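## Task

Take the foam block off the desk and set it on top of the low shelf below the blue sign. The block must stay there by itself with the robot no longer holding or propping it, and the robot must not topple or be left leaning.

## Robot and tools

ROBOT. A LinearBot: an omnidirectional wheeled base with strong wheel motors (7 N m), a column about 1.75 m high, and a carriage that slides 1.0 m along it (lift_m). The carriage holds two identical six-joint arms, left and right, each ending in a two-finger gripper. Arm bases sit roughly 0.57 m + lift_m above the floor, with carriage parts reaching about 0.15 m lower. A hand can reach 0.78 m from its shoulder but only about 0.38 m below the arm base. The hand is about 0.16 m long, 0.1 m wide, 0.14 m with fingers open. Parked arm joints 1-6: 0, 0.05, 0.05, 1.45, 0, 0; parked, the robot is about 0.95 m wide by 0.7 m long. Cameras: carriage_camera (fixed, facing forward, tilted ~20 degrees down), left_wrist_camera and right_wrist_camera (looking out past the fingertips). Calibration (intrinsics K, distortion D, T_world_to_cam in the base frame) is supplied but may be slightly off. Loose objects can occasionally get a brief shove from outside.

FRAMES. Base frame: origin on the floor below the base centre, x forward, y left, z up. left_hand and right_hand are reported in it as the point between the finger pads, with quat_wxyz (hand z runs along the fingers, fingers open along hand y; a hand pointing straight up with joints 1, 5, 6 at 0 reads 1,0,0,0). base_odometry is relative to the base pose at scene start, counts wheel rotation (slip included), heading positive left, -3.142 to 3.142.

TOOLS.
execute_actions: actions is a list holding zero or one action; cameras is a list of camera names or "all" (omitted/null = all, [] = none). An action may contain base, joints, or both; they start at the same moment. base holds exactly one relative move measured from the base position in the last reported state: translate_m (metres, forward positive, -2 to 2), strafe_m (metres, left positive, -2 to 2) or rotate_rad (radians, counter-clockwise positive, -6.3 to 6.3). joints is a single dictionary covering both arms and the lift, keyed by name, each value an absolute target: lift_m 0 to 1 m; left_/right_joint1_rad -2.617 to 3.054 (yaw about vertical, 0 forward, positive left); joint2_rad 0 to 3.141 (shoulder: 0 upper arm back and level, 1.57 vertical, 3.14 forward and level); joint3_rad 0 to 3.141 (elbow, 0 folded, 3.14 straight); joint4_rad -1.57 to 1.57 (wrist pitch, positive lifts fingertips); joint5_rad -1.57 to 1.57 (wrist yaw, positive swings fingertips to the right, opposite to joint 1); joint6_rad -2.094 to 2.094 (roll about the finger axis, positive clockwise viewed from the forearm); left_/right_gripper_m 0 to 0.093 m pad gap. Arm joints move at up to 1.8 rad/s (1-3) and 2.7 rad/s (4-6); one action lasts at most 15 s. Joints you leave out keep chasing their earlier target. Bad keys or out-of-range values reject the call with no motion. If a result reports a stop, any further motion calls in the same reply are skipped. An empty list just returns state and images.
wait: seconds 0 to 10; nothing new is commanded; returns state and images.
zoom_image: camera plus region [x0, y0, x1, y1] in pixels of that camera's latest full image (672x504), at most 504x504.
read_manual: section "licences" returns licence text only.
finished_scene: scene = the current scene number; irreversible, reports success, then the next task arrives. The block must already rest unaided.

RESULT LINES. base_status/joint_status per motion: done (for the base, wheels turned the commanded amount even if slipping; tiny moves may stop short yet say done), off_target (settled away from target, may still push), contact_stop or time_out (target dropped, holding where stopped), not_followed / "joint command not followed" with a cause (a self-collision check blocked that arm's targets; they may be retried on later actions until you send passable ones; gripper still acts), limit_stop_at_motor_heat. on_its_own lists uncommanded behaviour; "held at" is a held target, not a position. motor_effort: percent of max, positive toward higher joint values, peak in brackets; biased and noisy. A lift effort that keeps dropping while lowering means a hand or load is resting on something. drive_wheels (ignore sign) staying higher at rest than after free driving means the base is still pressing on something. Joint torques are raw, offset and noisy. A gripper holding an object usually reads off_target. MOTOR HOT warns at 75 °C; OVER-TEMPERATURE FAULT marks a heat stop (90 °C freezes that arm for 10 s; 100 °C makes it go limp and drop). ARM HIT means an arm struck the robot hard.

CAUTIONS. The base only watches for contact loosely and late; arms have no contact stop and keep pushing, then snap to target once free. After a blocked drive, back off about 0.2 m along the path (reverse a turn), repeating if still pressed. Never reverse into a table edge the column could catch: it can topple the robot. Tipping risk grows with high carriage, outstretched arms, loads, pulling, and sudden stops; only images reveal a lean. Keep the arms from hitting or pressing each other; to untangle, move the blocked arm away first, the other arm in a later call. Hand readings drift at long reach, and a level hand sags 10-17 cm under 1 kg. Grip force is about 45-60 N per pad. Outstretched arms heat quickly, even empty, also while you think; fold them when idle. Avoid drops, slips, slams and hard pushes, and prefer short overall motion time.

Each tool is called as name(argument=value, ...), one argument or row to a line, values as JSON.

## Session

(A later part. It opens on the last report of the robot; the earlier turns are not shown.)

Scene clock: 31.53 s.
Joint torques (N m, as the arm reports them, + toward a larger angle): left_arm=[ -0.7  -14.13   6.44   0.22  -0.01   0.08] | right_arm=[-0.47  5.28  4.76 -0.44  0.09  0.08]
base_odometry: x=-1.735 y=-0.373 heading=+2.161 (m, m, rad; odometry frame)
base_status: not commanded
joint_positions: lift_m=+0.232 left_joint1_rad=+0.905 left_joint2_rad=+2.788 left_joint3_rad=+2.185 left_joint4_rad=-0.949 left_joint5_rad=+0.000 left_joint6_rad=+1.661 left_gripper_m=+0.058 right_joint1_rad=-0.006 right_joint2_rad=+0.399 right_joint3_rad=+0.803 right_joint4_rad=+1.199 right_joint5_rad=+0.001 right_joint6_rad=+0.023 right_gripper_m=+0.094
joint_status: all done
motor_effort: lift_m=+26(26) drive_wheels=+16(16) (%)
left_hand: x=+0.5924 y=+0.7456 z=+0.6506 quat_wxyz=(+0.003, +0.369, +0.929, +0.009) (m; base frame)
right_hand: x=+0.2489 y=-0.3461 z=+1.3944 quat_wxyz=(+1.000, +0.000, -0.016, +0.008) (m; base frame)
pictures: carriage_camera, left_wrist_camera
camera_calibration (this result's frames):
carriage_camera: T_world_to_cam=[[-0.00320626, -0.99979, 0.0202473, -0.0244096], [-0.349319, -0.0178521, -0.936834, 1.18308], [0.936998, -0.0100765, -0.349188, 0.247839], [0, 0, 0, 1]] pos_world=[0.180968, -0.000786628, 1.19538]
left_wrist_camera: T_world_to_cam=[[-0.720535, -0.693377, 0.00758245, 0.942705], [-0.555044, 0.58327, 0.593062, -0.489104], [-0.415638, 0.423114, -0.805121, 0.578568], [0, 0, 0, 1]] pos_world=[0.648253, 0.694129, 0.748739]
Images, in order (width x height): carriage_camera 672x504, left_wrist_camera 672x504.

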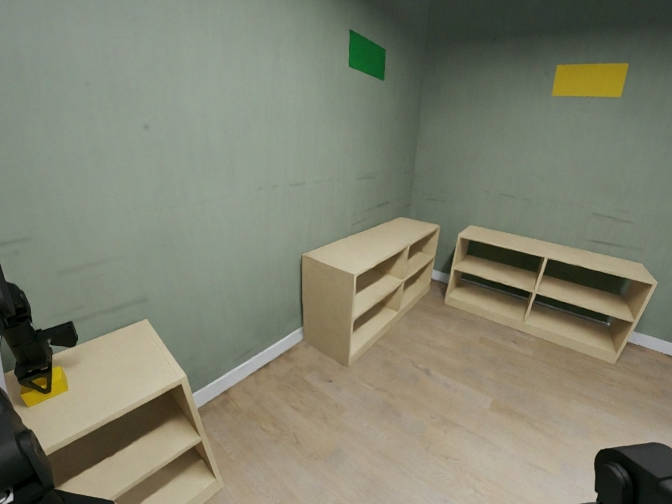

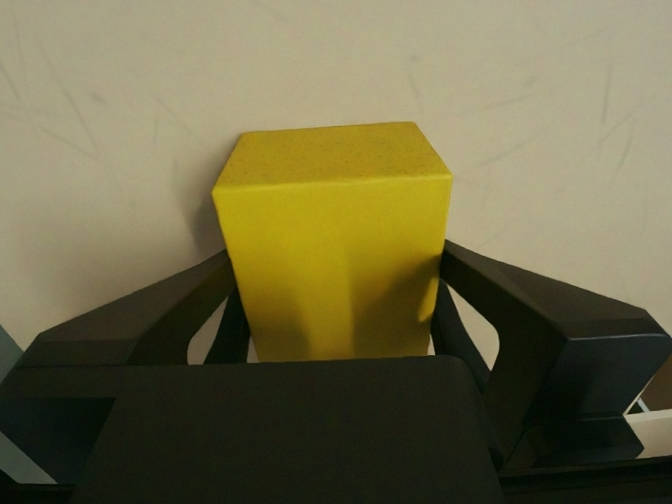

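execute_actions(
  actions=[
    {"joints": {"left_gripper_m": 0.09, "lift_m": 0.236}},
  ],
  cameras=["left_wrist_camera"],
)

Scene clock: 32.17 s.
Joint torques (N m, as the arm reports them, + toward a larger angle): left_arm=[ -0.83 -14.45   6.24   0.26  -0.01   0.08] | right_arm=[-0.51  5.33  4.89 -0.47  0.07  0.07]
base_odometry: x=-1.735 y=-0.373 heading=+2.161 (m, m, rad; odometry frame)
base_status: not commanded
joint_positions: lift_m=+0.236 left_joint1_rad=+0.905 left_joint2_rad=+2.792 left_joint3_rad=+2.185 left_joint4_rad=-0.950 left_joint5_rad=+0.000 left_joint6_rad=+1.661 left_gripper_m=+0.090 right_joint1_rad=-0.006 right_joint2_rad=+0.399 right_joint3_rad=+0.803 right_joint4_rad=+1.200 right_joint5_rad=+0.001 right_joint6_rad=+0.023 right_gripper_m=+0.094
joint_status: all done
motor_effort: lift_m=+34(37) drive_wheels=+13(14) (%)
left_hand: x=+0.5917 y=+0.7446 z=+0.6523 quat_wxyz=(+0.002, +0.369, +0.929, +0.007) (m; base frame)
right_hand: x=+0.2488 y=-0.3461 z=+1.3978 quat_wxyz=(+1.000, +0.000, -0.016, +0.008) (m; base frame)
pictures: left_wrist_camera
camera_calibration (this result's frames):
left_wrist_camera: T_world_to_cam=[[-0.720505, -0.693337, 0.0124939, 0.938236], [-0.553227, 0.585581, 0.592481, -0.492392], [-0.418106, 0.419974, -0.805487, 0.58407], [0, 0, 0, 1]] pos_world=[0.647802, 0.693556, 0.750471]
Images, in order (width x height): left_wrist_camera 672x504.

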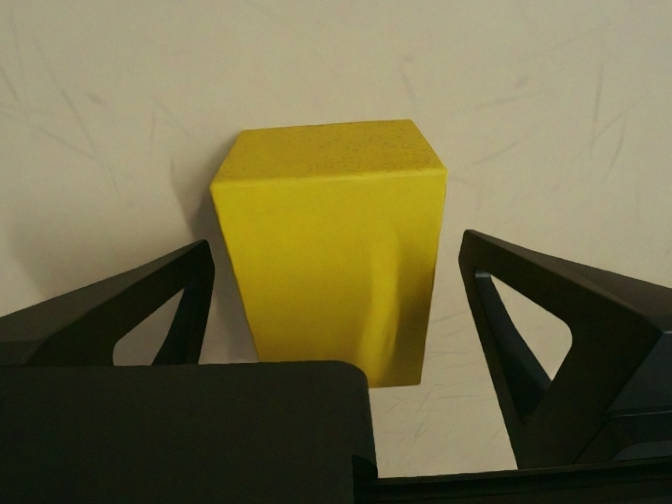

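execute_actions(
  actions=[
    {"joints": {"lift_m": 0.335}},
  ],
  cameras=["carriage_camera", "left_wrist_camera"],
)

Scene clock: 33.13 s.
Joint torques (N m, as the arm reports them, + toward a larger angle): left_arm=[ -0.47 -14.49   6.46   0.22  -0.02   0.08] | right_arm=[-0.49  5.56  4.85 -0.45  0.07  0.07]
base_odometry: x=-1.735 y=-0.373 heading=+2.161 (m, m, rad; odometry frame)
base_status: not commanded
joint_positions: lift_m=+0.335 left_joint1_rad=+0.905 left_joint2_rad=+2.793 left_joint3_rad=+2.185 left_joint4_rad=-0.953 left_joint5_rad=+0.000 left_joint6_rad=+1.661 left_gripper_m=+0.090 right_joint1_rad=-0.006 right_joint2_rad=+0.399 right_joint3_rad=+0.803 right_joint4_rad=+1.200 right_joint5_rad=+0.001 right_joint6_rad=+0.023 right_gripper_m=+0.094
joint_status: all done
motor_effort: lift_m=+33(39) drive_wheels=+14(15) (%)
left_hand: x=+0.5912 y=+0.7440 z=+0.7508 quat_wxyz=(+0.002, +0.369, +0.929, +0.005) (m; base frame)
right_hand: x=+0.2488 y=-0.3461 z=+1.4968 quat_wxyz=(+1.000, +0.000, -0.016, +0.008) (m; base frame)
pictures: carriage_camera, left_wrist_camera
camera_calibration (this result's frames):
carriage_camera: T_world_to_cam=[[-0.00320626, -0.99979, 0.0202473, -0.0264832], [-0.349319, -0.0178521, -0.936834, 1.27902], [0.936998, -0.0100765, -0.349188, 0.283601], [0, 0, 0, 1]] pos_world=[0.180968, -0.000786628, 1.2978]
left_wrist_camera: T_world_to_cam=[[-0.720475, -0.693299, 0.0158939, 0.933571], [-0.551971, 0.58718, 0.592071, -0.552254], [-0.419815, 0.417799, -0.805729, 0.666253], [0, 0, 0, 1]] pos_world=[0.647489, 0.693157, 0.848955]
Images, in order (width x height): carriage_camera 672x504, left_wrist_camera 672x504.

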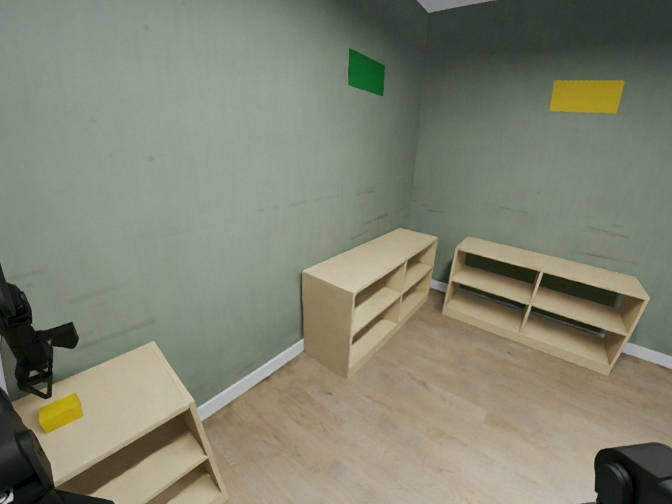

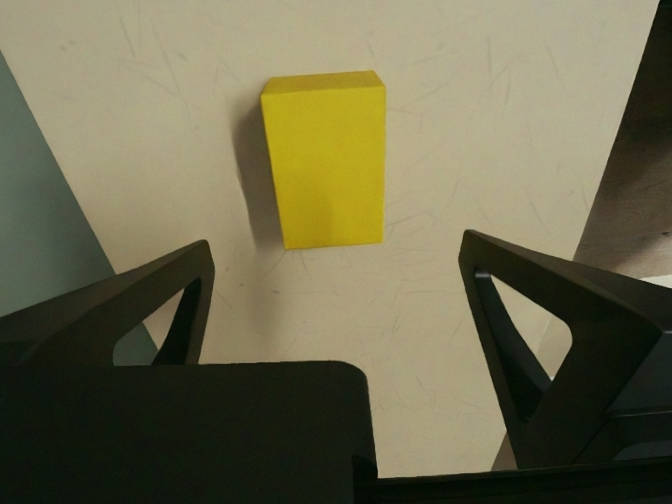

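The block is resting flat on top of the shelf under the blue sign, midway between the front and back edges, and the hand is clear of it.

finished_scene(
  scene=2,
)

The scene is finished: the task was done.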